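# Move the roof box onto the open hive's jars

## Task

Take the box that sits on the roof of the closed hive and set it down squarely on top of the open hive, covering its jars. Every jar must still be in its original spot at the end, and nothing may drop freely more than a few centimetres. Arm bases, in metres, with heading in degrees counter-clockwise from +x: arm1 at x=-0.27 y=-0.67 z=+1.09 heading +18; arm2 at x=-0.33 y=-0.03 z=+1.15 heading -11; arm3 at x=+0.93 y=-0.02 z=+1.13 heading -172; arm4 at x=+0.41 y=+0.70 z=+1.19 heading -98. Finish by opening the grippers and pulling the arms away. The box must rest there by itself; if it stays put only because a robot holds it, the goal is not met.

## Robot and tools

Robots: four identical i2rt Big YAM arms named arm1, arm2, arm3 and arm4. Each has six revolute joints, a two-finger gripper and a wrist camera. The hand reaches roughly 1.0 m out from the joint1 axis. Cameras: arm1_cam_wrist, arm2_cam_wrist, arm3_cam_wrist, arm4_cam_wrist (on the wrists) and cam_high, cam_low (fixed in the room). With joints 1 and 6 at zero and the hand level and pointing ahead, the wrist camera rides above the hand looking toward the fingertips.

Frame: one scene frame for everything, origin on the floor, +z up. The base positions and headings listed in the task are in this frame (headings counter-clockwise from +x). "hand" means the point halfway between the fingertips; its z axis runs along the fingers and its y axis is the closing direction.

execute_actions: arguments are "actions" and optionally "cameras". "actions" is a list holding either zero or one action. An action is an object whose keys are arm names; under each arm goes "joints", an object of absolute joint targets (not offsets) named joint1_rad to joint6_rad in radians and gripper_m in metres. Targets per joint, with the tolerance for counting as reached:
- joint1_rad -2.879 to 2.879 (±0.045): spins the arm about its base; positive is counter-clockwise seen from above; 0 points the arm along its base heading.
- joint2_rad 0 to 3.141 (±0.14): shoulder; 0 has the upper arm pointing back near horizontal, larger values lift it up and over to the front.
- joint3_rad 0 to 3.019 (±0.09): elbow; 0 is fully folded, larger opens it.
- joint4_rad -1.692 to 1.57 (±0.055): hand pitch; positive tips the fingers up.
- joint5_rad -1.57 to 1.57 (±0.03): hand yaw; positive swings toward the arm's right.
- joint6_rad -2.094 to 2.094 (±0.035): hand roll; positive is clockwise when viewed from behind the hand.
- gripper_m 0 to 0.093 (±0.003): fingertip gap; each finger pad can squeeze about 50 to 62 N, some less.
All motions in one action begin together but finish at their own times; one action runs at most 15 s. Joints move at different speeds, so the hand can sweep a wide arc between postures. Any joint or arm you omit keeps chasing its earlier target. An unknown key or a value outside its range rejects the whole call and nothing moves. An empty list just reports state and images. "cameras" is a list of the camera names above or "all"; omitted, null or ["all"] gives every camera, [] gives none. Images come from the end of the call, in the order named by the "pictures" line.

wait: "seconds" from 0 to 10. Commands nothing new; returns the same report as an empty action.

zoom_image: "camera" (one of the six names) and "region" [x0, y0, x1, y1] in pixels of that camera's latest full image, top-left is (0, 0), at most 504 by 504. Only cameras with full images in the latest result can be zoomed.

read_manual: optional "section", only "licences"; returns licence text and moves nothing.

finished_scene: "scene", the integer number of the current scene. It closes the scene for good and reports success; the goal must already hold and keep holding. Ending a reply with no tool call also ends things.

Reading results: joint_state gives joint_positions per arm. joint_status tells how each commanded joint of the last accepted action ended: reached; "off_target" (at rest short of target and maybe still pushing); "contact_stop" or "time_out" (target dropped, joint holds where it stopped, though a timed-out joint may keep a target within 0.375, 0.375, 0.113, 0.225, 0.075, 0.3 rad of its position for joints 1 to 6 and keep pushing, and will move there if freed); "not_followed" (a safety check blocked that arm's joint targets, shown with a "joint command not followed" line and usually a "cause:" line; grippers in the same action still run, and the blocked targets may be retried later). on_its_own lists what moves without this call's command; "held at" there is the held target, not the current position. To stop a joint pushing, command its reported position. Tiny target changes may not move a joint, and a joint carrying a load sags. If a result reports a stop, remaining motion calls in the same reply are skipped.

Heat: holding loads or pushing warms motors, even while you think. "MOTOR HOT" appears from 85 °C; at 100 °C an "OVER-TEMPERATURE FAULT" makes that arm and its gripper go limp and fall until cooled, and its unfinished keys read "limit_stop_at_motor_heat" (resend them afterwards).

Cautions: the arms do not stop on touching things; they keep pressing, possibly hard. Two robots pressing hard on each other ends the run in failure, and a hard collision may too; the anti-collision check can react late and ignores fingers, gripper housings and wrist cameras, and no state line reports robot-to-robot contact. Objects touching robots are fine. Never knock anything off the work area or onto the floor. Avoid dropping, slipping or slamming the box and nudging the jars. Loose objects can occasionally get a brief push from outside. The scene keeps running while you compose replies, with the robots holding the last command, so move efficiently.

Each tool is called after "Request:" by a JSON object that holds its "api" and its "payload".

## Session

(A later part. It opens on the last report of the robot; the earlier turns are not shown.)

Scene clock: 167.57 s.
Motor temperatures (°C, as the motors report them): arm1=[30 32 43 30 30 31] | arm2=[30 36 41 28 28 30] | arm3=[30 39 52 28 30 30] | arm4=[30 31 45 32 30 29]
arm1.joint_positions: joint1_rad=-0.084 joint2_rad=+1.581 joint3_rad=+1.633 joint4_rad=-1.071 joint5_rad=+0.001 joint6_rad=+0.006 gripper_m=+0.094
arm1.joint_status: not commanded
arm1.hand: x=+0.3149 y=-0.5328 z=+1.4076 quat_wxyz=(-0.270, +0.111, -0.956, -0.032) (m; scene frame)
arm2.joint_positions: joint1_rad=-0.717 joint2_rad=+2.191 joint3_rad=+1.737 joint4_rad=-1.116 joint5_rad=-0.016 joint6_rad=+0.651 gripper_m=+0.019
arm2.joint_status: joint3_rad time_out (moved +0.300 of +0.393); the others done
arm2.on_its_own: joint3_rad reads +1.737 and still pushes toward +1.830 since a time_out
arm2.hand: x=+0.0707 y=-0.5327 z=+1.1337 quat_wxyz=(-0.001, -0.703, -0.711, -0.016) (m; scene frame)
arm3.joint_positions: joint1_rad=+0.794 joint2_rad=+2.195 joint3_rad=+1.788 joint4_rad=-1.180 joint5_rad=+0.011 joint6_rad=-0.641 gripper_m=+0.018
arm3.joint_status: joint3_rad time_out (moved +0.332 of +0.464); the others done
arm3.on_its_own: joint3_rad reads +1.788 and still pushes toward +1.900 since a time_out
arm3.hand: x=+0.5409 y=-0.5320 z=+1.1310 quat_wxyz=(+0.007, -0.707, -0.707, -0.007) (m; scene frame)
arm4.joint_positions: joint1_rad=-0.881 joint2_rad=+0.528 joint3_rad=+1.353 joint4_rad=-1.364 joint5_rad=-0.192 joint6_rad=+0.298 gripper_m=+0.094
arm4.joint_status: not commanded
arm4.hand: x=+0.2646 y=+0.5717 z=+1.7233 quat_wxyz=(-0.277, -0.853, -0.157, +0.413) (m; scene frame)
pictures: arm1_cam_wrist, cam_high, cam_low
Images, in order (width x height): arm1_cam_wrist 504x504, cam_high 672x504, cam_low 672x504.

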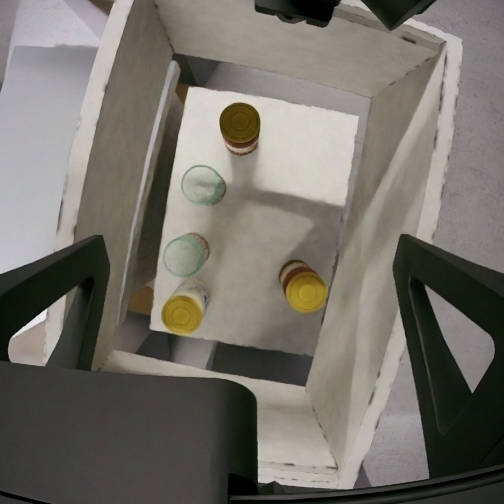

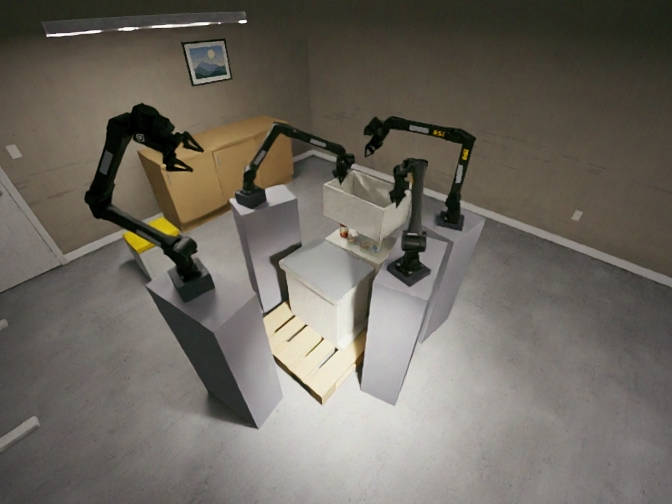

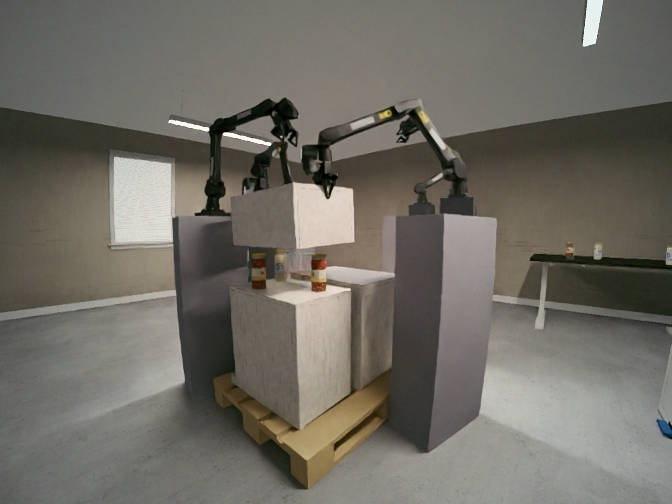

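Request:
{"api": "execute_actions", "payload": {"actions": [{"arm2":{"joints":{"joint1_rad":-0.768,"joint2_rad":2.145,"joint3_rad":1.92,"joint4_rad":-1.135,"joint6_rad":0.575}},"arm3":{"joints":{"joint1_rad":0.81,"joint2_rad":2.115,"joint3_rad":1.97,"joint4_rad":-1.155,"joint6_rad":-0.68}}}], "cameras": ["cam_low","arm1_cam_wrist"]}}

Request:
{"api": "zoom_image", "payload": {"camera": "arm1_cam_wrist", "region": [60, 20, 460, 400]}}

Request:
{"api": "zoom_image", "payload": {"camera": "cam_low", "region": [200, 170, 400, 330]}}

Scene clock: 188.53 s.
Motor temperatures (°C, as the motors report them): arm1=[30 32 43 30 30 31] | arm2=[30 38 44 28 29 30] | arm3=[30 41 56 28 30 30] | arm4=[30 31 45 32 30 29]
arm1.joint_positions: joint1_rad=-0.084 joint2_rad=+1.581 joint3_rad=+1.633 joint4_rad=-1.071 joint5_rad=+0.001 joint6_rad=+0.006 gripper_m=+0.094
arm1.joint_status: not commanded
arm1.hand: x=+0.3149 y=-0.5328 z=+1.4076 quat_wxyz=(-0.270, +0.111, -0.956, -0.032) (m; scene frame)
arm2.joint_positions: joint1_rad=-0.748 joint2_rad=+2.255 joint3_rad=+1.810 joint4_rad=-1.115 joint5_rad=-0.014 joint6_rad=+0.578 gripper_m=+0.019
arm2.joint_status: joint3_rad time_out (moved +0.073 of +0.183); the others done
arm2.on_its_own: joint3_rad reads +1.810 and still pushes toward +1.920 since a time_out
arm2.hand: x=+0.0670 y=-0.5617 z=+1.1180 quat_wxyz=(-0.006, -0.688, -0.726, -0.014) (m; scene frame)
arm3.joint_positions: joint1_rad=+0.794 joint2_rad=+2.229 joint3_rad=+1.808 joint4_rad=-1.154 joint5_rad=+0.006 joint6_rad=-0.680 gripper_m=+0.018
arm3.joint_status: joint3_rad time_out (moved +0.020 of +0.182); the others done
arm3.on_its_own: joint3_rad reads +1.808 and still pushes toward +1.920 since a time_out
arm3.hand: x=+0.5362 y=-0.5405 z=+1.1165 quat_wxyz=(+0.003, -0.693, -0.721, -0.002) (m; scene frame)
arm4.joint_positions: joint1_rad=-0.881 joint2_rad=+0.528 joint3_rad=+1.353 joint4_rad=-1.364 joint5_rad=-0.192 joint6_rad=+0.298 gripper_m=+0.094
arm4.joint_status: not commanded
arm4.hand: x=+0.2646 y=+0.5717 z=+1.7233 quat_wxyz=(-0.277, -0.853, -0.157, +0.413) (m; scene frame)
pictures: arm1_cam_wrist, cam_low
Images, in order (width x height): arm1_cam_wrist 504x504, cam_low 672x504.

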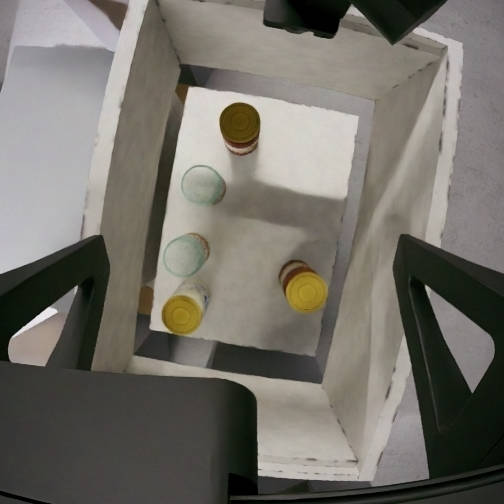

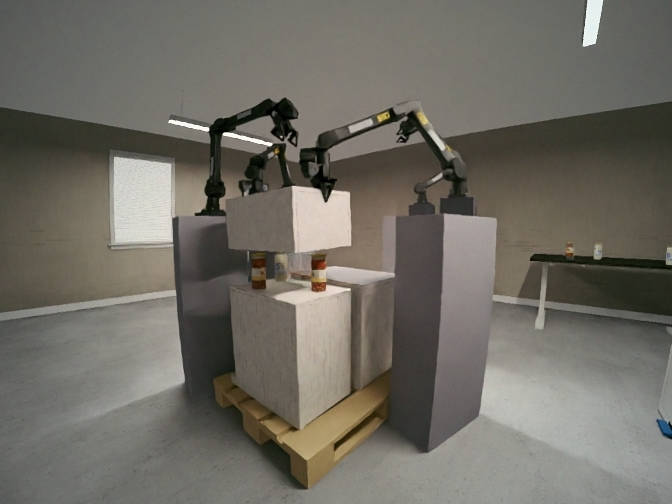

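Region (60, 20, 460, 400) of arm1_cam_wrist's 504x504 image, scaled by 1.260, with more detail than that image has; it fills the top 479 rows of this view, and the rest is white.

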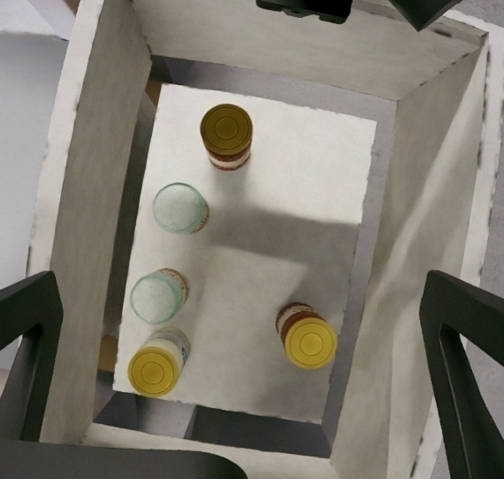

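Region (200, 170, 400, 330) of cam_low's 672x504 image, scaled by 2.520, with more detail than that image has; it fills the top 403 rows of this view, and the rest is white.

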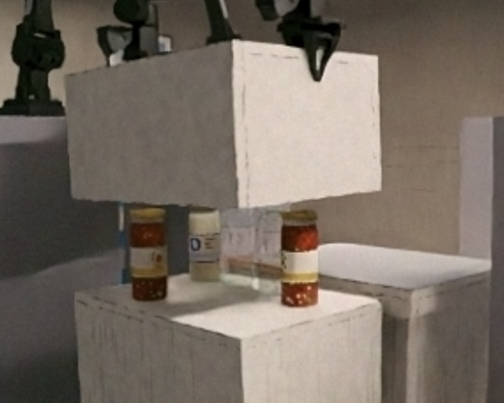

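Request:
{"api": "execute_actions", "payload": {"actions": [{"arm2":{"joints":{"joint1_rad":-0.778,"joint2_rad":2.19,"joint4_rad":-1.07}},"arm3":{"joints":{"joint1_rad":0.82,"joint2_rad":2.158,"joint4_rad":-1.10}}}], "cameras": []}}

Request:
{"api": "execute_actions", "payload": {"actions": [{"arm2":{"joints":{"joint2_rad":2.235,"joint4_rad":-1.025}},"arm3":{"joints":{"joint2_rad":2.203,"joint4_rad":-1.055}}}], "cameras": ["cam_low","arm1_cam_wrist"]}}

Request:
{"api": "zoom_image", "payload": {"camera": "arm1_cam_wrist", "region": [60, 20, 460, 400]}}

Request:
{"api": "zoom_image", "payload": {"camera": "cam_low", "region": [200, 170, 400, 330]}}

Scene clock: 220.47 s.
Motor temperatures (°C, as the motors report them): arm1=[30 32 43 30 30 31] | arm2=[30 39 48 28 29 30] | arm3=[30 43 58 28 30 30] | arm4=[30 31 44 32 30 29]
arm1.joint_positions: joint1_rad=-0.084 joint2_rad=+1.581 joint3_rad=+1.633 joint4_rad=-1.071 joint5_rad=+0.001 joint6_rad=+0.006 gripper_m=+0.094
arm1.joint_status: not commanded
arm1.hand: x=+0.3149 y=-0.5328 z=+1.4076 quat_wxyz=(-0.270, +0.111, -0.956, -0.032) (m; scene frame)
arm2.joint_positions: joint1_rad=-0.753 joint2_rad=+2.309 joint3_rad=+1.812 joint4_rad=-1.057 joint5_rad=-0.014 joint6_rad=+0.574 gripper_m=+0.019
arm2.joint_status: all done
arm2.on_its_own: joint3_rad reads +1.812 and still pushes toward +1.920 since a time_out
arm2.hand: x=+0.0682 y=-0.5679 z=+1.0846 quat_wxyz=(-0.010, -0.688, -0.726, -0.014) (m; scene frame)
arm3.joint_positions: joint1_rad=+0.800 joint2_rad=+2.280 joint3_rad=+1.808 joint4_rad=-1.103 joint5_rad=+0.005 joint6_rad=-0.679 gripper_m=+0.018
arm3.joint_status: all done
arm3.on_its_own: joint3_rad reads +1.808 and still pushes toward +1.920 since a time_out
arm3.hand: x=+0.5365 y=-0.5462 z=+1.0842 quat_wxyz=(+0.003, -0.691, -0.723, -0.002) (m; scene frame)
arm4.joint_positions: joint1_rad=-0.881 joint2_rad=+0.528 joint3_rad=+1.353 joint4_rad=-1.364 joint5_rad=-0.192 joint6_rad=+0.298 gripper_m=+0.094
arm4.joint_status: not commanded
arm4.hand: x=+0.2646 y=+0.5717 z=+1.7233 quat_wxyz=(-0.277, -0.853, -0.157, +0.413) (m; scene frame)
pictures: none
No camera images: the call's "cameras" was empty. Leave "cameras" out to get every camera's image.

Scene clock: 221.50 s.
Motor temperatures (°C, as the motors report them): arm1=[30 32 43 30 30 31] | arm2=[30 39 48 28 29 30] | arm3=[30 43 58 28 30 30] | arm4=[30 31 44 32 30 29]
arm1.joint_positions: joint1_rad=-0.084 joint2_rad=+1.581 joint3_rad=+1.633 joint4_rad=-1.071 joint5_rad=+0.001 joint6_rad=+0.006 gripper_m=+0.094
arm1.joint_status: not commanded
arm1.hand: x=+0.3149 y=-0.5328 z=+1.4076 quat_wxyz=(-0.270, +0.111, -0.956, -0.032) (m; scene frame)
arm2.joint_positions: joint1_rad=-0.756 joint2_rad=+2.351 joint3_rad=+1.814 joint4_rad=-1.015 joint5_rad=-0.014 joint6_rad=+0.572 gripper_m=+0.019
arm2.joint_status: all done
arm2.on_its_own: joint3_rad reads +1.814 and still pushes toward +1.920 since a time_out
arm2.hand: x=+0.0680 y=-0.5705 z=+1.0581 quat_wxyz=(-0.010, -0.688, -0.725, -0.013) (m; scene frame)
arm3.joint_positions: joint1_rad=+0.801 joint2_rad=+2.322 joint3_rad=+1.808 joint4_rad=-1.060 joint5_rad=+0.005 joint6_rad=-0.678 gripper_m=+0.018
arm3.joint_status: all done
arm3.on_its_own: joint3_rad reads +1.808 and still pushes toward +1.920 since a time_out
arm3.hand: x=+0.5355 y=-0.5489 z=+1.0576 quat_wxyz=(+0.003, -0.691, -0.723, -0.001) (m; scene frame)
arm4.joint_positions: joint1_rad=-0.881 joint2_rad=+0.528 joint3_rad=+1.353 joint4_rad=-1.364 joint5_rad=-0.192 joint6_rad=+0.298 gripper_m=+0.094
arm4.joint_status: not commanded
arm4.hand: x=+0.2646 y=+0.5717 z=+1.7233 quat_wxyz=(-0.277, -0.853, -0.157, +0.413) (m; scene frame)
pictures: arm1_cam_wrist, cam_low
Images, in order (width x height): arm1_cam_wrist 504x504, cam_low 672x504.

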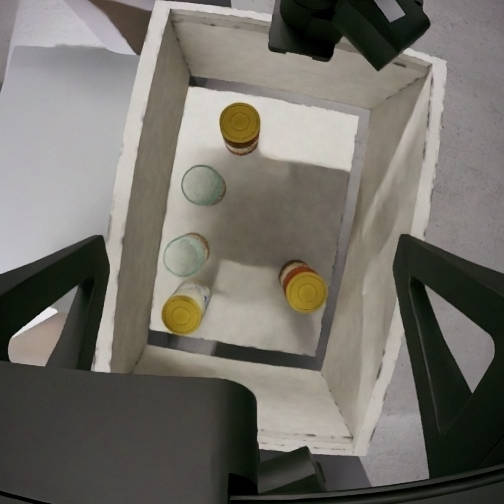

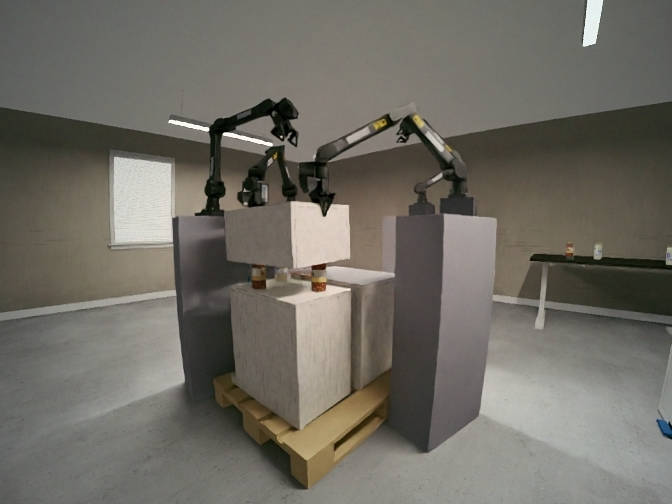

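Region (60, 20, 460, 400) of arm1_cam_wrist's 504x504 image, scaled by 1.260, with more detail than that image has; it fills the top 479 rows of this view, and the rest is white.

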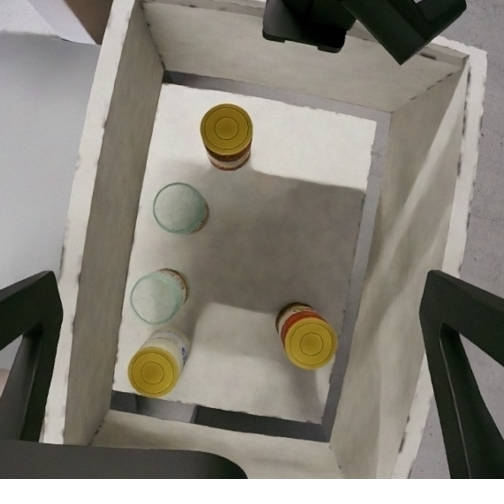

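Region (200, 170, 400, 330) of cam_low's 672x504 image, scaled by 2.520, with more detail than that image has; it fills the top 403 rows of this view, and the rest is white.

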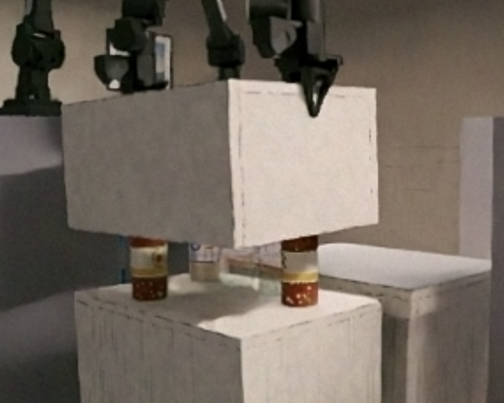

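Request:
{"api": "execute_actions", "payload": {"actions": [], "cameras": ["arm1_cam_wrist","cam_low"]}}

Scene clock: 250.37 s.
Motor temperatures (°C, as the motors report them): arm1=[30 32 43 30 30 31] | arm2=[30 40 48 28 29 30] | arm3=[30 44 59 28 30 30] | arm4=[30 31 44 32 30 29]
arm1.joint_positions: joint1_rad=-0.084 joint2_rad=+1.581 joint3_rad=+1.633 joint4_rad=-1.071 joint5_rad=+0.001 joint6_rad=+0.006 gripper_m=+0.094
arm1.joint_status: not commanded
arm1.hand: x=+0.3149 y=-0.5328 z=+1.4076 quat_wxyz=(-0.270, +0.111, -0.956, -0.032) (m; scene frame)
arm2.joint_positions: joint1_rad=-0.756 joint2_rad=+2.351 joint3_rad=+1.814 joint4_rad=-1.015 joint5_rad=-0.014 joint6_rad=+0.572 gripper_m=+0.019
arm2.joint_status: all done
arm2.on_its_own: joint3_rad reads +1.814 and still pushes toward +1.920 since a time_out
arm2.hand: x=+0.0680 y=-0.5705 z=+1.0581 quat_wxyz=(-0.010, -0.688, -0.725, -0.013) (m; scene frame)
arm3.joint_positions: joint1_rad=+0.801 joint2_rad=+2.322 joint3_rad=+1.808 joint4_rad=-1.060 joint5_rad=+0.005 joint6_rad=-0.678 gripper_m=+0.018
arm3.joint_status: all done
arm3.on_its_own: joint3_rad reads +1.808 and still pushes toward +1.920 since a time_out
arm3.hand: x=+0.5356 y=-0.5489 z=+1.0576 quat_wxyz=(+0.003, -0.691, -0.723, -0.001) (m; scene frame)
arm4.joint_positions: joint1_rad=-0.881 joint2_rad=+0.528 joint3_rad=+1.353 joint4_rad=-1.364 joint5_rad=-0.192 joint6_rad=+0.298 gripper_m=+0.094
arm4.joint_status: not commanded
arm4.hand: x=+0.2646 y=+0.5717 z=+1.7233 quat_wxyz=(-0.277, -0.853, -0.157, +0.413) (m; scene frame)
pictures: arm1_cam_wrist, cam_low
Images, in order (width x height): arm1_cam_wrist 504x504, cam_low 672x504.

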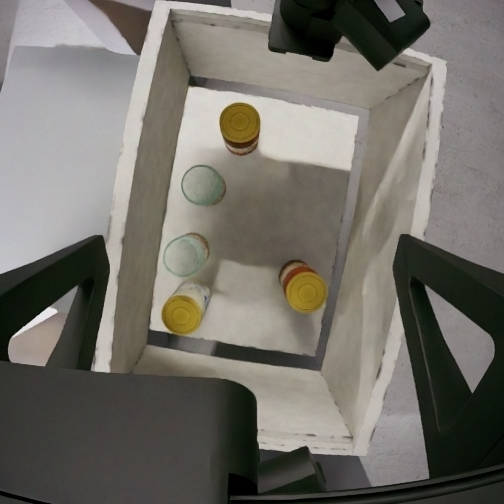

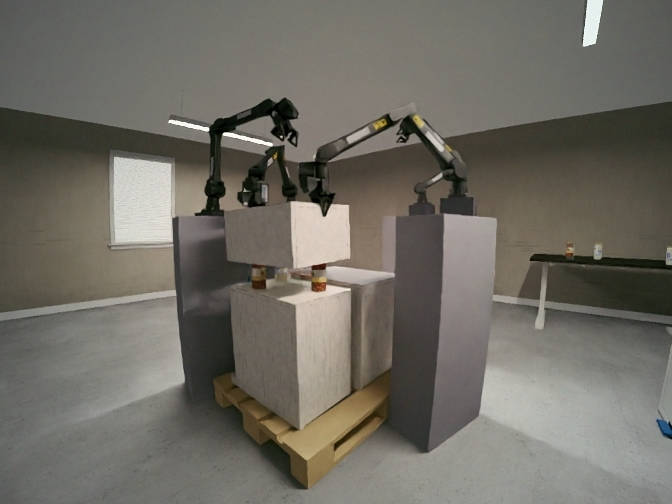

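Request:
{"api": "execute_actions", "payload": {"actions": [{"arm2":{"joints":{"joint1_rad":-0.77,"joint2_rad":2.285,"joint4_rad":-0.99}},"arm3":{"joints":{"joint1_rad":0.812,"joint2_rad":2.245,"joint4_rad":-1.015}}}], "cameras": []}}

Request:
{"api": "execute_actions", "payload": {"actions": [{"arm2":{"joints":{"joint2_rad":2.335,"joint4_rad":-0.95}},"arm3":{"joints":{"joint2_rad":2.29,"joint4_rad":-0.972}}}], "cameras": ["arm1_cam_wrist","cam_low"]}}

Request:
{"api": "zoom_image", "payload": {"camera": "arm1_cam_wrist", "region": [60,20,460,400]}}

Scene clock: 260.40 s.
Motor temperatures (°C, as the motors report them): arm1=[30 32 43 30 30 31] | arm2=[30 41 48 28 29 30] | arm3=[30 45 60 28 30 30] | arm4=[30 31 44 32 30 29]
arm1.joint_positions: joint1_rad=-0.084 joint2_rad=+1.581 joint3_rad=+1.633 joint4_rad=-1.071 joint5_rad=+0.001 joint6_rad=+0.006 gripper_m=+0.094
arm1.joint_status: not commanded
arm1.hand: x=+0.3149 y=-0.5328 z=+1.4076 quat_wxyz=(-0.270, +0.111, -0.956, -0.032) (m; scene frame)
arm2.joint_positions: joint1_rad=-0.756 joint2_rad=+2.400 joint3_rad=+1.818 joint4_rad=-0.979 joint5_rad=-0.015 joint6_rad=+0.571 gripper_m=+0.019
arm2.joint_status: all done
arm2.on_its_own: joint3_rad reads +1.818 and still pushes toward +1.920 since a time_out
arm2.hand: x=+0.0683 y=-0.5692 z=+1.0278 quat_wxyz=(-0.006, -0.688, -0.726, -0.015) (m; scene frame)
arm3.joint_positions: joint1_rad=+0.799 joint2_rad=+2.366 joint3_rad=+1.808 joint4_rad=-1.022 joint5_rad=+0.004 joint6_rad=-0.678 gripper_m=+0.018
arm3.joint_status: all done
arm3.on_its_own: joint3_rad reads +1.808 and still pushes toward +1.920 since a time_out
arm3.hand: x=+0.5347 y=-0.5477 z=+1.0290 quat_wxyz=(+0.003, -0.692, -0.722, -0.005) (m; scene frame)
arm4.joint_positions: joint1_rad=-0.881 joint2_rad=+0.528 joint3_rad=+1.353 joint4_rad=-1.364 joint5_rad=-0.192 joint6_rad=+0.298 gripper_m=+0.094
arm4.joint_status: not commanded
arm4.hand: x=+0.2646 y=+0.5717 z=+1.7233 quat_wxyz=(-0.277, -0.853, -0.157, +0.413) (m; scene frame)
pictures: none
No camera images: the call's "cameras" was empty. Leave "cameras" out to get every camera's image.

Scene clock: 261.43 s.
Motor temperatures (°C, as the motors report them): arm1=[30 32 43 30 30 31] | arm2=[30 41 48 28 29 30] | arm3=[30 45 60 28 30 30] | arm4=[30 31 44 32 30 29]
arm1.joint_positions: joint1_rad=-0.084 joint2_rad=+1.581 joint3_rad=+1.633 joint4_rad=-1.071 joint5_rad=+0.001 joint6_rad=+0.006 gripper_m=+0.094
arm1.joint_status: not commanded
arm1.hand: x=+0.3149 y=-0.5328 z=+1.4076 quat_wxyz=(-0.270, +0.111, -0.956, -0.032) (m; scene frame)
arm2.joint_positions: joint1_rad=-0.756 joint2_rad=+2.448 joint3_rad=+1.823 joint4_rad=-0.937 joint5_rad=-0.016 joint6_rad=+0.571 gripper_m=+0.019
arm2.joint_status: all done
arm2.on_its_own: joint3_rad reads +1.823 and still pushes toward +1.920 since a time_out
arm2.hand: x=+0.0689 y=-0.5690 z=+0.9988 quat_wxyz=(-0.006, -0.688, -0.726, -0.015) (m; scene frame)
arm3.joint_positions: joint1_rad=+0.798 joint2_rad=+2.411 joint3_rad=+1.808 joint4_rad=-0.978 joint5_rad=+0.004 joint6_rad=-0.678 gripper_m=+0.018
arm3.joint_status: all done
arm3.on_its_own: joint3_rad reads +1.808 and still pushes toward +1.920 since a time_out
arm3.hand: x=+0.5345 y=-0.5475 z=+1.0006 quat_wxyz=(+0.003, -0.692, -0.722, -0.005) (m; scene frame)
arm4.joint_positions: joint1_rad=-0.881 joint2_rad=+0.528 joint3_rad=+1.353 joint4_rad=-1.364 joint5_rad=-0.192 joint6_rad=+0.298 gripper_m=+0.094
arm4.joint_status: not commanded
arm4.hand: x=+0.2646 y=+0.5717 z=+1.7233 quat_wxyz=(-0.277, -0.853, -0.157, +0.413) (m; scene frame)
pictures: arm1_cam_wrist, cam_low
Images, in order (width x height): arm1_cam_wrist 504x504, cam_low 672x504.

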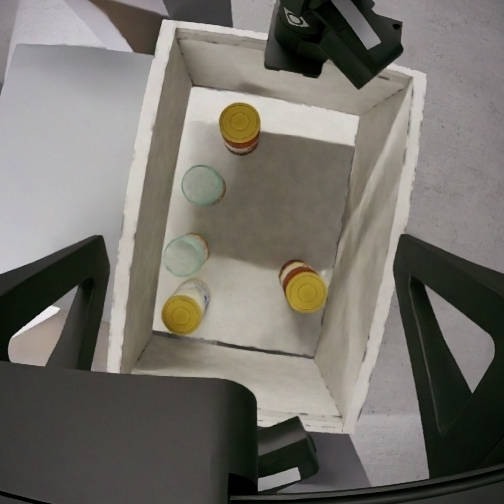

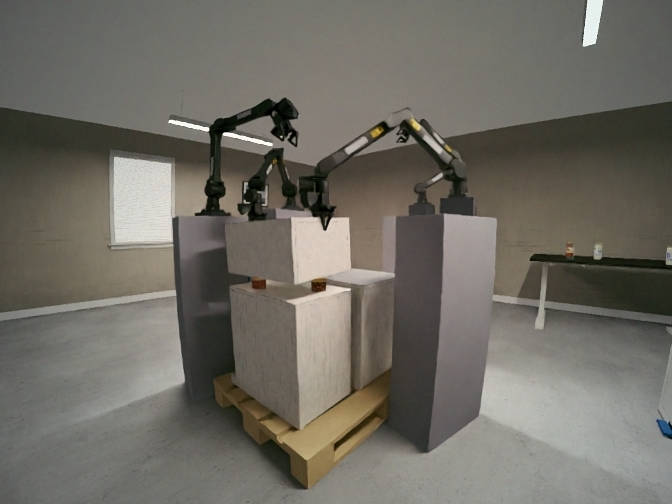

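Region (60, 20, 460, 400) of arm1_cam_wrist's 504x504 image, scaled by 1.260, with more detail than that image has; it fills the top 479 rows of this view, and the rest is white.

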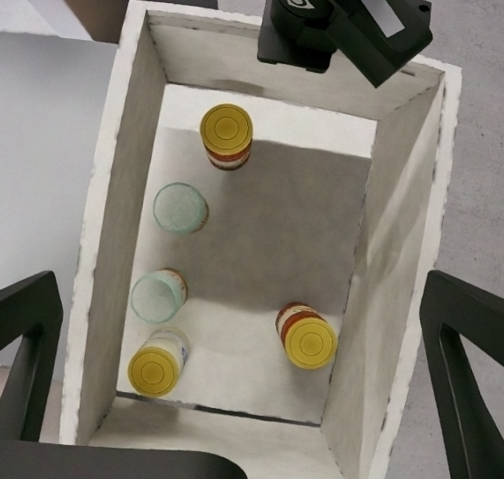

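Request:
{"api": "execute_actions", "payload": {"actions": [{"arm2":{"joints":{"joint2_rad":2.385,"joint4_rad":-0.92}},"arm3":{"joints":{"joint2_rad":2.335,"joint4_rad":-0.935}}}], "cameras": []}}

Request:
{"api": "execute_actions", "payload": {"actions": [{"arm2":{"joints":{"joint2_rad":2.425,"joint4_rad":-0.89}},"arm3":{"joints":{"joint2_rad":2.375,"joint4_rad":-0.895}}}], "cameras": ["arm1_cam_wrist","cam_low"]}}

Request:
{"api": "zoom_image", "payload": {"camera": "arm1_cam_wrist", "region": [60,20,460,400]}}

Request:
{"api": "zoom_image", "payload": {"camera": "cam_low", "region": [200,170,400,330]}}

Scene clock: 273.77 s.
Motor temperatures (°C, as the motors report them): arm1=[30 32 44 30 30 31] | arm2=[30 41 48 28 29 30] | arm3=[30 45 60 28 30 30] | arm4=[30 31 44 32 30 29]
arm1.joint_positions: joint1_rad=-0.084 joint2_rad=+1.581 joint3_rad=+1.633 joint4_rad=-1.071 joint5_rad=+0.001 joint6_rad=+0.006 gripper_m=+0.094
arm1.joint_status: not commanded
arm1.hand: x=+0.3149 y=-0.5328 z=+1.4076 quat_wxyz=(-0.270, +0.111, -0.956, -0.032) (m; scene frame)
arm2.joint_positions: joint1_rad=-0.753 joint2_rad=+2.494 joint3_rad=+1.830 joint4_rad=-0.904 joint5_rad=-0.018 joint6_rad=+0.571 gripper_m=+0.019
arm2.joint_status: all done
arm2.hand: x=+0.0694 y=-0.5657 z=+0.9712 quat_wxyz=(-0.003, -0.687, -0.726, -0.017) (m; scene frame)
arm3.joint_positions: joint1_rad=+0.796 joint2_rad=+2.453 joint3_rad=+1.808 joint4_rad=-0.940 joint5_rad=+0.007 joint6_rad=-0.678 gripper_m=+0.018
arm3.joint_status: all done
arm3.on_its_own: joint3_rad reads +1.808 and still pushes toward +1.920 since a time_out
arm3.hand: x=+0.5345 y=-0.5446 z=+0.9732 quat_wxyz=(+0.004, -0.692, -0.721, -0.007) (m; scene frame)
arm4.joint_positions: joint1_rad=-0.881 joint2_rad=+0.528 joint3_rad=+1.353 joint4_rad=-1.364 joint5_rad=-0.192 joint6_rad=+0.298 gripper_m=+0.094
arm4.joint_status: not commanded
arm4.hand: x=+0.2646 y=+0.5717 z=+1.7233 quat_wxyz=(-0.277, -0.853, -0.157, +0.413) (m; scene frame)
pictures: none
No camera images: the call's "cameras" was empty. Leave "cameras" out to get every camera's image.

Scene clock: 274.77 s.
Motor temperatures (°C, as the motors report them): arm1=[30 32 44 30 30 31] | arm2=[30 41 48 28 29 30] | arm3=[30 45 60 28 30 30] | arm4=[30 31 44 32 30 29]
arm1.joint_positions: joint1_rad=-0.084 joint2_rad=+1.581 joint3_rad=+1.633 joint4_rad=-1.071 joint5_rad=+0.001 joint6_rad=+0.006 gripper_m=+0.094
arm1.joint_status: not commanded
arm1.hand: x=+0.3149 y=-0.5328 z=+1.4076 quat_wxyz=(-0.270, +0.111, -0.956, -0.032) (m; scene frame)
arm2.joint_positions: joint1_rad=-0.752 joint2_rad=+2.530 joint3_rad=+1.834 joint4_rad=-0.873 joint5_rad=-0.017 joint6_rad=+0.571 gripper_m=+0.019
arm2.joint_status: all done
arm2.hand: x=+0.0690 y=-0.5636 z=+0.9493 quat_wxyz=(-0.002, -0.687, -0.727, -0.016) (m; scene frame)
arm3.joint_positions: joint1_rad=+0.794 joint2_rad=+2.489 joint3_rad=+1.808 joint4_rad=-0.901 joint5_rad=+0.008 joint6_rad=-0.680 gripper_m=+0.018
arm3.joint_status: all done
arm3.on_its_own: joint3_rad reads +1.808 and still pushes toward +1.920 since a time_out
arm3.hand: x=+0.5337 y=-0.5429 z=+0.9505 quat_wxyz=(+0.005, -0.693, -0.721, -0.005) (m; scene frame)
arm4.joint_positions: joint1_rad=-0.881 joint2_rad=+0.528 joint3_rad=+1.353 joint4_rad=-1.364 joint5_rad=-0.192 joint6_rad=+0.298 gripper_m=+0.094
arm4.joint_status: not commanded
arm4.hand: x=+0.2646 y=+0.5717 z=+1.7233 quat_wxyz=(-0.277, -0.853, -0.157, +0.413) (m; scene frame)
pictures: arm1_cam_wrist, cam_low
Images, in order (width x height): arm1_cam_wrist 504x504, cam_low 672x504.

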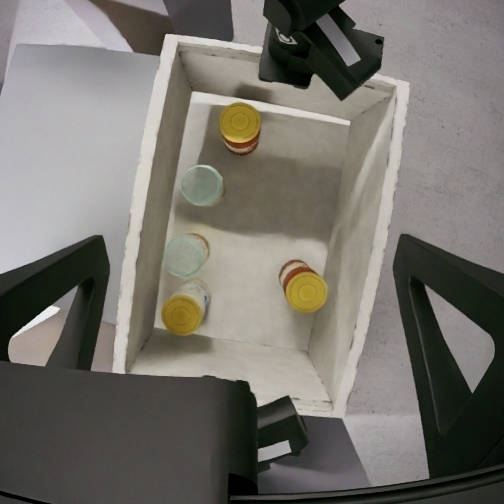

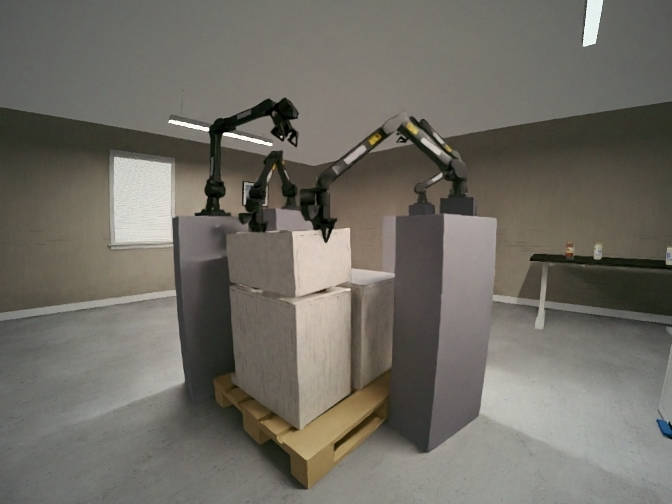

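Region (60, 20, 460, 400) of arm1_cam_wrist's 504x504 image, scaled by 1.260, with more detail than that image has; it fills the top 479 rows of this view, and the rest is white.

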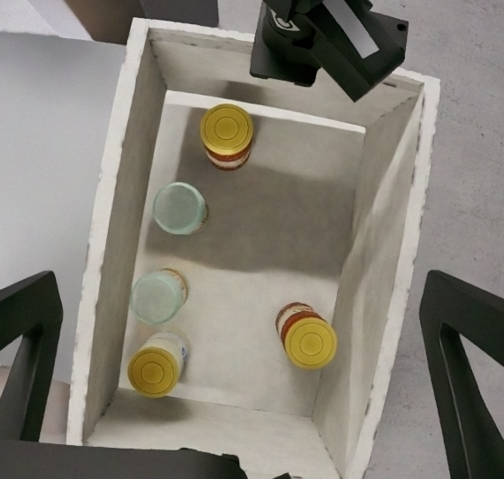

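Region (200, 170, 400, 330) of cam_low's 672x504 image, scaled by 2.520, with more detail than that image has; it fills the top 403 rows of this view, and the rest is white.

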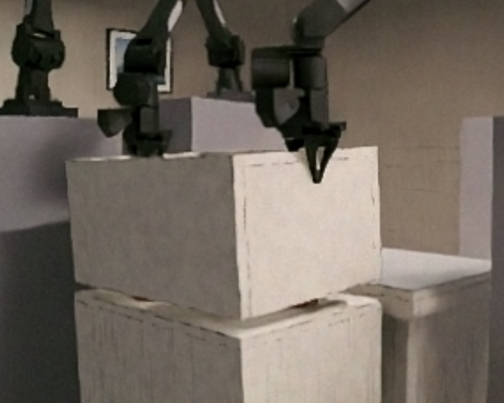

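Request:
{"api": "execute_actions", "payload": {"actions": [{"arm2":{"joints":{"joint2_rad":2.455,"joint4_rad":-0.845}},"arm3":{"joints":{"joint2_rad":2.403,"joint4_rad":-0.85}}}], "cameras": ["arm1_cam_wrist","cam_low"]}}

Request:
{"api": "zoom_image", "payload": {"camera": "arm1_cam_wrist", "region": [60,20,460,400]}}

Request:
{"api": "zoom_image", "payload": {"camera": "cam_low", "region": [200,170,400,330]}}

Scene clock: 288.83 s.
Motor temperatures (°C, as the motors report them): arm1=[30 32 44 30 30 31] | arm2=[30 41 47 28 29 30] | arm3=[30 46 60 28 30 30] | arm4=[30 31 44 32 30 29]
arm1.joint_positions: joint1_rad=-0.084 joint2_rad=+1.581 joint3_rad=+1.633 joint4_rad=-1.071 joint5_rad=+0.001 joint6_rad=+0.006 gripper_m=+0.094
arm1.joint_status: not commanded
arm1.hand: x=+0.3149 y=-0.5328 z=+1.4076 quat_wxyz=(-0.270, +0.111, -0.956, -0.032) (m; scene frame)
arm2.joint_positions: joint1_rad=-0.753 joint2_rad=+2.558 joint3_rad=+1.835 joint4_rad=-0.831 joint5_rad=-0.013 joint6_rad=+0.571 gripper_m=+0.019
arm2.joint_status: all done
arm2.hand: x=+0.0693 y=-0.5650 z=+0.9315 quat_wxyz=(-0.009, -0.687, -0.727, -0.013) (m; scene frame)
arm3.joint_positions: joint1_rad=+0.794 joint2_rad=+2.516 joint3_rad=+1.808 joint4_rad=-0.860 joint5_rad=+0.004 joint6_rad=-0.681 gripper_m=+0.018
arm3.joint_status: all done
arm3.on_its_own: joint3_rad reads +1.808 and still pushes toward +1.920 since a time_out
arm3.hand: x=+0.5335 y=-0.5443 z=+0.9330 quat_wxyz=(+0.002, -0.692, -0.721, +0.001) (m; scene frame)
arm4.joint_positions: joint1_rad=-0.881 joint2_rad=+0.528 joint3_rad=+1.353 joint4_rad=-1.364 joint5_rad=-0.192 joint6_rad=+0.298 gripper_m=+0.094
arm4.joint_status: not commanded
arm4.hand: x=+0.2646 y=+0.5717 z=+1.7233 quat_wxyz=(-0.277, -0.853, -0.157, +0.413) (m; scene frame)
pictures: arm1_cam_wrist, cam_low
Images, in order (width x height): arm1_cam_wrist 504x504, cam_low 672x504.

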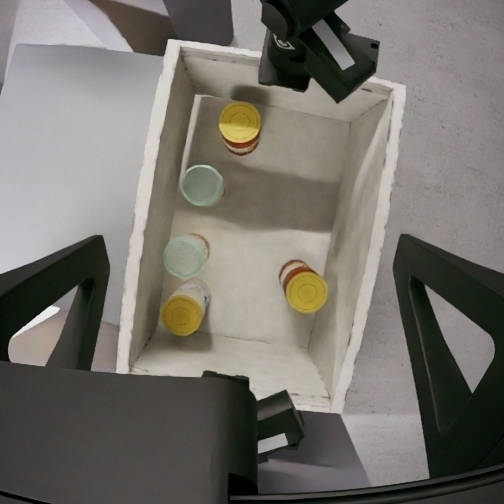

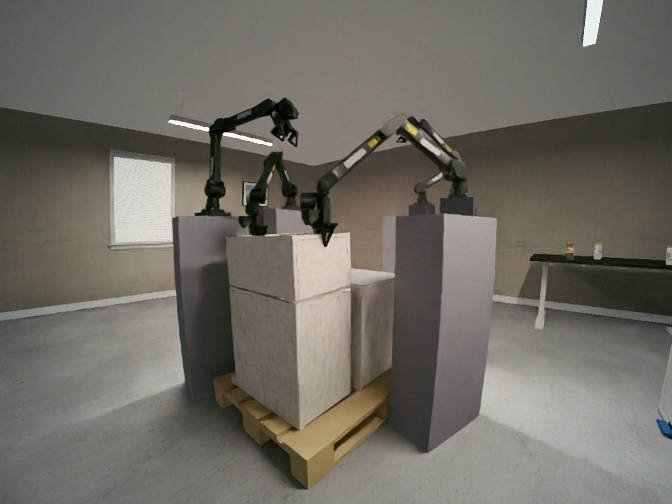

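Region (60, 20, 460, 400) of arm1_cam_wrist's 504x504 image, scaled by 1.260, with more detail than that image has; it fills the top 479 rows of this view, and the rest is white.

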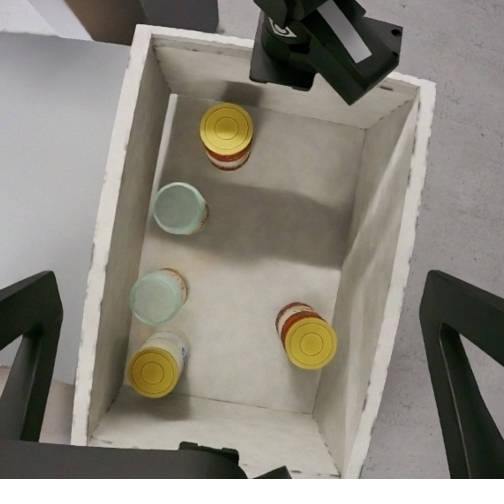

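Region (200, 170, 400, 330) of cam_low's 672x504 image, scaled by 2.520, with more detail than that image has; it fills the top 403 rows of this view, and the rest is white.

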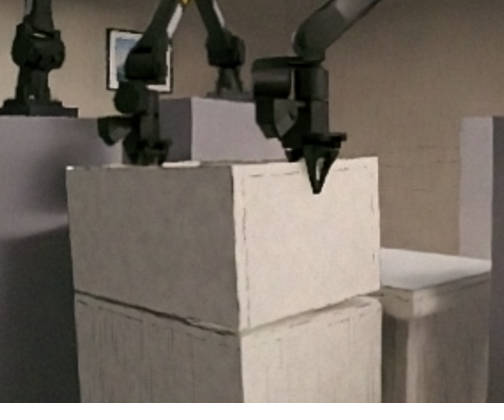

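Well aligned. Touch down.

Request:
{"api": "execute_actions", "payload": {"actions": [{"arm2":{"joints":{"joint2_rad":2.49,"joint4_rad":-0.815}},"arm3":{"joints":{"joint2_rad":2.44,"joint4_rad":-0.82}}}], "cameras": ["cam_low"]}}

Request:
{"api": "zoom_image", "payload": {"camera": "cam_low", "region": [200,170,400,330]}}

Scene clock: 305.63 s.
Motor temperatures (°C, as the motors report them): arm1=[30 33 44 30 30 31] | arm2=[30 42 46 28 29 30] | arm3=[30 46 60 28 30 30] | arm4=[30 31 44 32 30 29]
arm1.joint_positions: joint1_rad=-0.084 joint2_rad=+1.581 joint3_rad=+1.633 joint4_rad=-1.071 joint5_rad=+0.001 joint6_rad=+0.006 gripper_m=+0.094
arm1.joint_status: not commanded
arm1.hand: x=+0.3149 y=-0.5328 z=+1.4076 quat_wxyz=(-0.270, +0.111, -0.956, -0.032) (m; scene frame)
arm2.joint_positions: joint1_rad=-0.752 joint2_rad=+2.574 joint3_rad=+1.838 joint4_rad=-0.808 joint5_rad=-0.005 joint6_rad=+0.571 gripper_m=+0.019
arm2.joint_status: all done
arm2.hand: x=+0.0693 y=-0.5669 z=+0.9224 quat_wxyz=(-0.014, -0.687, -0.727, -0.008) (m; scene frame)
arm3.joint_positions: joint1_rad=+0.794 joint2_rad=+2.541 joint3_rad=+1.808 joint4_rad=-0.822 joint5_rad=+0.001 joint6_rad=-0.681 gripper_m=+0.018
arm3.joint_status: all done
arm3.on_its_own: joint3_rad reads +1.808 and still pushes toward +1.920 since a time_out
arm3.hand: x=+0.5333 y=-0.5454 z=+0.9172 quat_wxyz=(+0.000, -0.692, -0.722, +0.008) (m; scene frame)
arm4.joint_positions: joint1_rad=-0.881 joint2_rad=+0.528 joint3_rad=+1.353 joint4_rad=-1.364 joint5_rad=-0.192 joint6_rad=+0.298 gripper_m=+0.094
arm4.joint_status: not commanded
arm4.hand: x=+0.2646 y=+0.5717 z=+1.7233 quat_wxyz=(-0.277, -0.853, -0.157, +0.413) (m; scene frame)
pictures: cam_low
Images, in order (width x height): cam_low 672x504.

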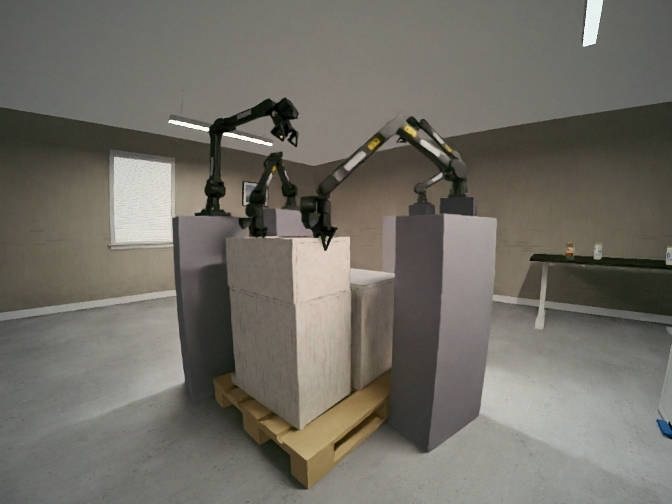

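Region (200, 170, 400, 330) of cam_low's 672x504 image, scaled by 2.520, with more detail than that image has; it fills the top 403 rows of this view, and the rest is white.

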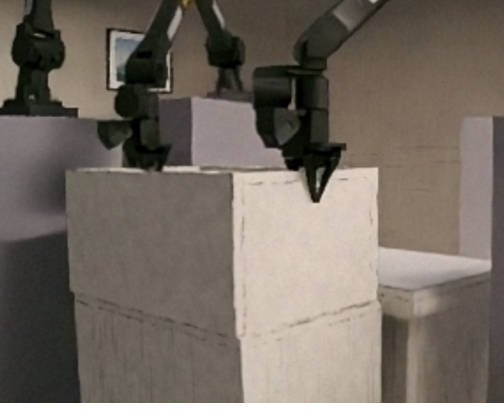

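Request:
{"api": "execute_actions", "payload": {"actions": [{"arm2":{"joints":{"joint1_rad":-0.755,"joint2_rad":2.56,"joint3_rad":1.853,"joint4_rad":-0.81}},"arm3":{"joints":{"joint1_rad":0.797,"joint2_rad":2.528,"joint3_rad":1.823,"joint4_rad":-0.822}}}], "cameras": ["cam_low","cam_high","arm1_cam_wrist"]}}

Request:
{"api": "zoom_image", "payload": {"camera": "cam_low", "region": [220,250,360,330]}}

Request:
{"api": "zoom_image", "payload": {"camera": "arm1_cam_wrist", "region": [60,20,460,400]}}

Scene clock: 318.57 s.
Motor temperatures (°C, as the motors report them): arm1=[30 33 44 30 30 31] | arm2=[30 41 46 28 29 30] | arm3=[30 46 60 28 29 30] | arm4=[30 31 44 32 30 29]
arm1.joint_positions: joint1_rad=-0.084 joint2_rad=+1.581 joint3_rad=+1.633 joint4_rad=-1.071 joint5_rad=+0.001 joint6_rad=+0.006 gripper_m=+0.094
arm1.joint_status: not commanded
arm1.hand: x=+0.3149 y=-0.5328 z=+1.4076 quat_wxyz=(-0.270, +0.111, -0.956, -0.032) (m; scene frame)
arm2.joint_positions: joint1_rad=-0.750 joint2_rad=+2.577 joint3_rad=+1.838 joint4_rad=-0.808 joint5_rad=-0.001 joint6_rad=+0.571 gripper_m=+0.019
arm2.joint_status: all done
arm2.hand: x=+0.0691 y=-0.5654 z=+0.9199 quat_wxyz=(-0.012, -0.686, -0.727, -0.007) (m; scene frame)
arm3.joint_positions: joint1_rad=+0.794 joint2_rad=+2.546 joint3_rad=+1.808 joint4_rad=-0.822 joint5_rad=+0.000 joint6_rad=-0.681 gripper_m=+0.018
arm3.joint_status: all done
arm3.hand: x=+0.5343 y=-0.5439 z=+0.9138 quat_wxyz=(+0.000, -0.692, -0.721, +0.005) (m; scene frame)
arm4.joint_positions: joint1_rad=-0.881 joint2_rad=+0.528 joint3_rad=+1.353 joint4_rad=-1.364 joint5_rad=-0.192 joint6_rad=+0.298 gripper_m=+0.094
arm4.joint_status: not commanded
arm4.hand: x=+0.2646 y=+0.5717 z=+1.7233 quat_wxyz=(-0.277, -0.853, -0.157, +0.413) (m; scene frame)
pictures: arm1_cam_wrist, cam_high, cam_low
Images, in order (width x height): arm1_cam_wrist 504x504, cam_high 672x504, cam_low 672x504.

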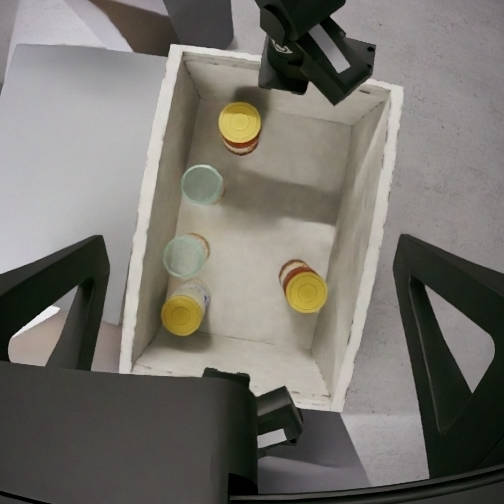

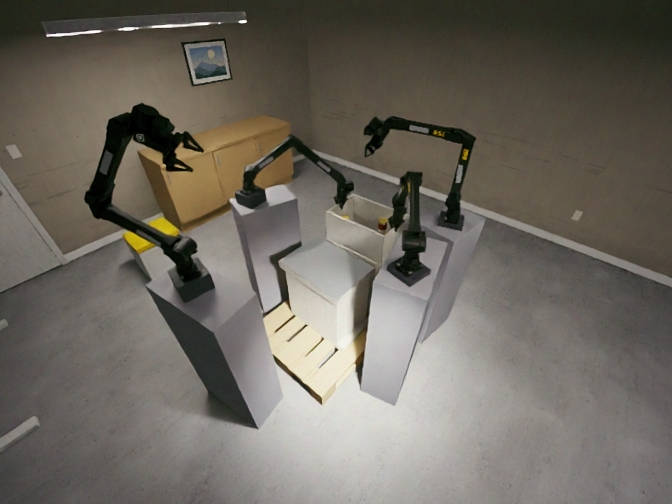

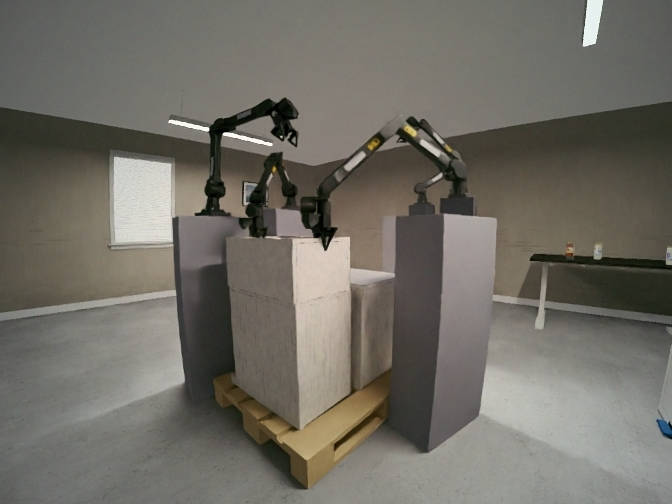

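Region (220, 250, 360, 330) of cam_low's 672x504 image, scaled by 3.600, with more detail than that image has; it fills the top 288 rows of this view, and the rest is white.

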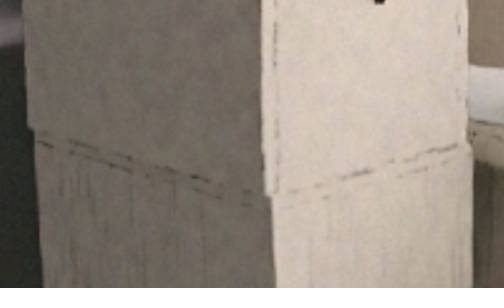

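Region (60, 20, 460, 400) of arm1_cam_wrist's 504x504 image, scaled by 1.260, with more detail than that image has; it fills the top 479 rows of this view, and the rest is white.

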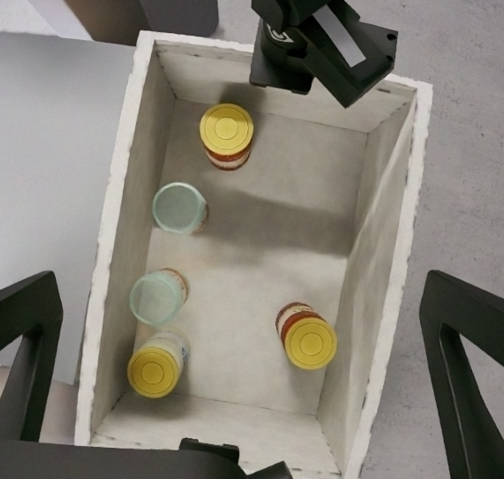

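Request:
{"api": "execute_actions", "payload": {"actions": [{"arm2":{"joints":{"joint1_rad":-0.765,"joint2_rad":2.44,"joint3_rad":1.92,"joint4_rad":-0.875}},"arm3":{"joints":{"joint1_rad":0.805,"joint2_rad":2.385,"joint3_rad":1.895,"joint4_rad":-0.87}}}], "cameras": ["cam_low","arm1_cam_wrist"]}}

Request:
{"api": "zoom_image", "payload": {"camera": "cam_low", "region": [220,250,360,330]}}

Request:
{"api": "zoom_image", "payload": {"camera": "arm1_cam_wrist", "region": [60,20,460,400]}}

Scene clock: 335.27 s.
Motor temperatures (°C, as the motors report them): arm1=[30 33 44 30 30 31] | arm2=[30 41 43 28 29 30] | arm3=[30 45 55 28 29 30] | arm4=[30 31 44 32 30 29]
arm1.joint_positions: joint1_rad=-0.084 joint2_rad=+1.581 joint3_rad=+1.633 joint4_rad=-1.071 joint5_rad=+0.001 joint6_rad=+0.006 gripper_m=+0.094
arm1.joint_status: not commanded
arm1.hand: x=+0.3149 y=-0.5328 z=+1.4076 quat_wxyz=(-0.270, +0.111, -0.956, -0.032) (m; scene frame)
arm2.joint_positions: joint1_rad=-0.750 joint2_rad=+2.571 joint3_rad=+1.846 joint4_rad=-0.845 joint5_rad=-0.008 joint6_rad=+0.571 gripper_m=+0.019
arm2.joint_status: all done
arm2.hand: x=+0.0686 y=-0.5621 z=+0.9260 quat_wxyz=(-0.001, -0.686, -0.728, -0.012) (m; scene frame)
arm3.joint_positions: joint1_rad=+0.791 joint2_rad=+2.538 joint3_rad=+1.810 joint4_rad=-0.849 joint5_rad=+0.010 joint6_rad=-0.683 gripper_m=+0.018
arm3.joint_status: joint2_rad time_out (moved -0.009 of -0.161); the others done
arm3.on_its_own: joint2_rad reads +2.538 and still pushes toward +2.385 since a time_out
arm3.hand: x=+0.5332 y=-0.5400 z=+0.9200 quat_wxyz=(+0.005, -0.693, -0.721, -0.002) (m; scene frame)
arm4.joint_positions: joint1_rad=-0.881 joint2_rad=+0.528 joint3_rad=+1.353 joint4_rad=-1.364 joint5_rad=-0.192 joint6_rad=+0.298 gripper_m=+0.094
arm4.joint_status: not commanded
arm4.hand: x=+0.2646 y=+0.5717 z=+1.7233 quat_wxyz=(-0.277, -0.853, -0.157, +0.413) (m; scene frame)
pictures: arm1_cam_wrist, cam_low
Images, in order (width x height): arm1_cam_wrist 504x504, cam_low 672x504.

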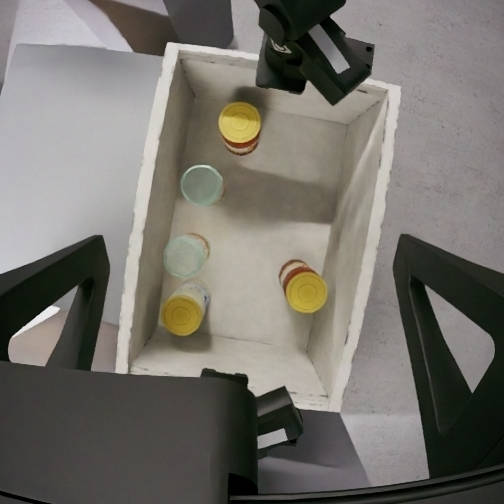

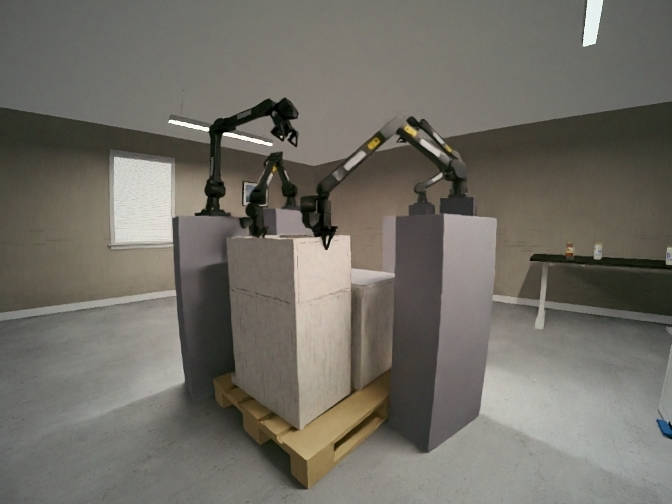

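Region (220, 250, 360, 330) of cam_low's 672x504 image, scaled by 3.600, with more detail than that image has; it fills the top 288 rows of this view, and the rest is white.

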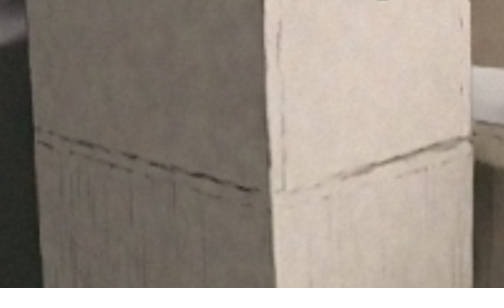

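Region (60, 20, 460, 400) of arm1_cam_wrist's 504x504 image, scaled by 1.260, with more detail than that image has; it fills the top 479 rows of this view, and the rest is white.

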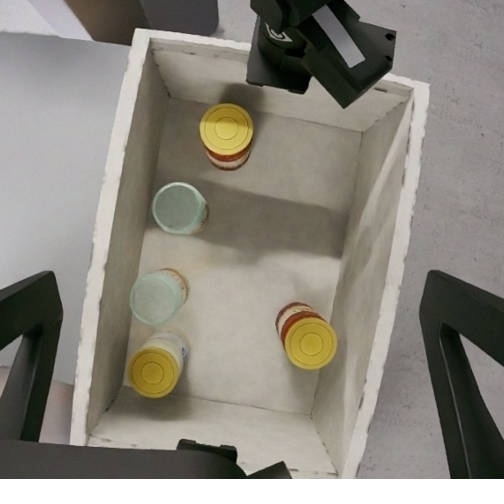

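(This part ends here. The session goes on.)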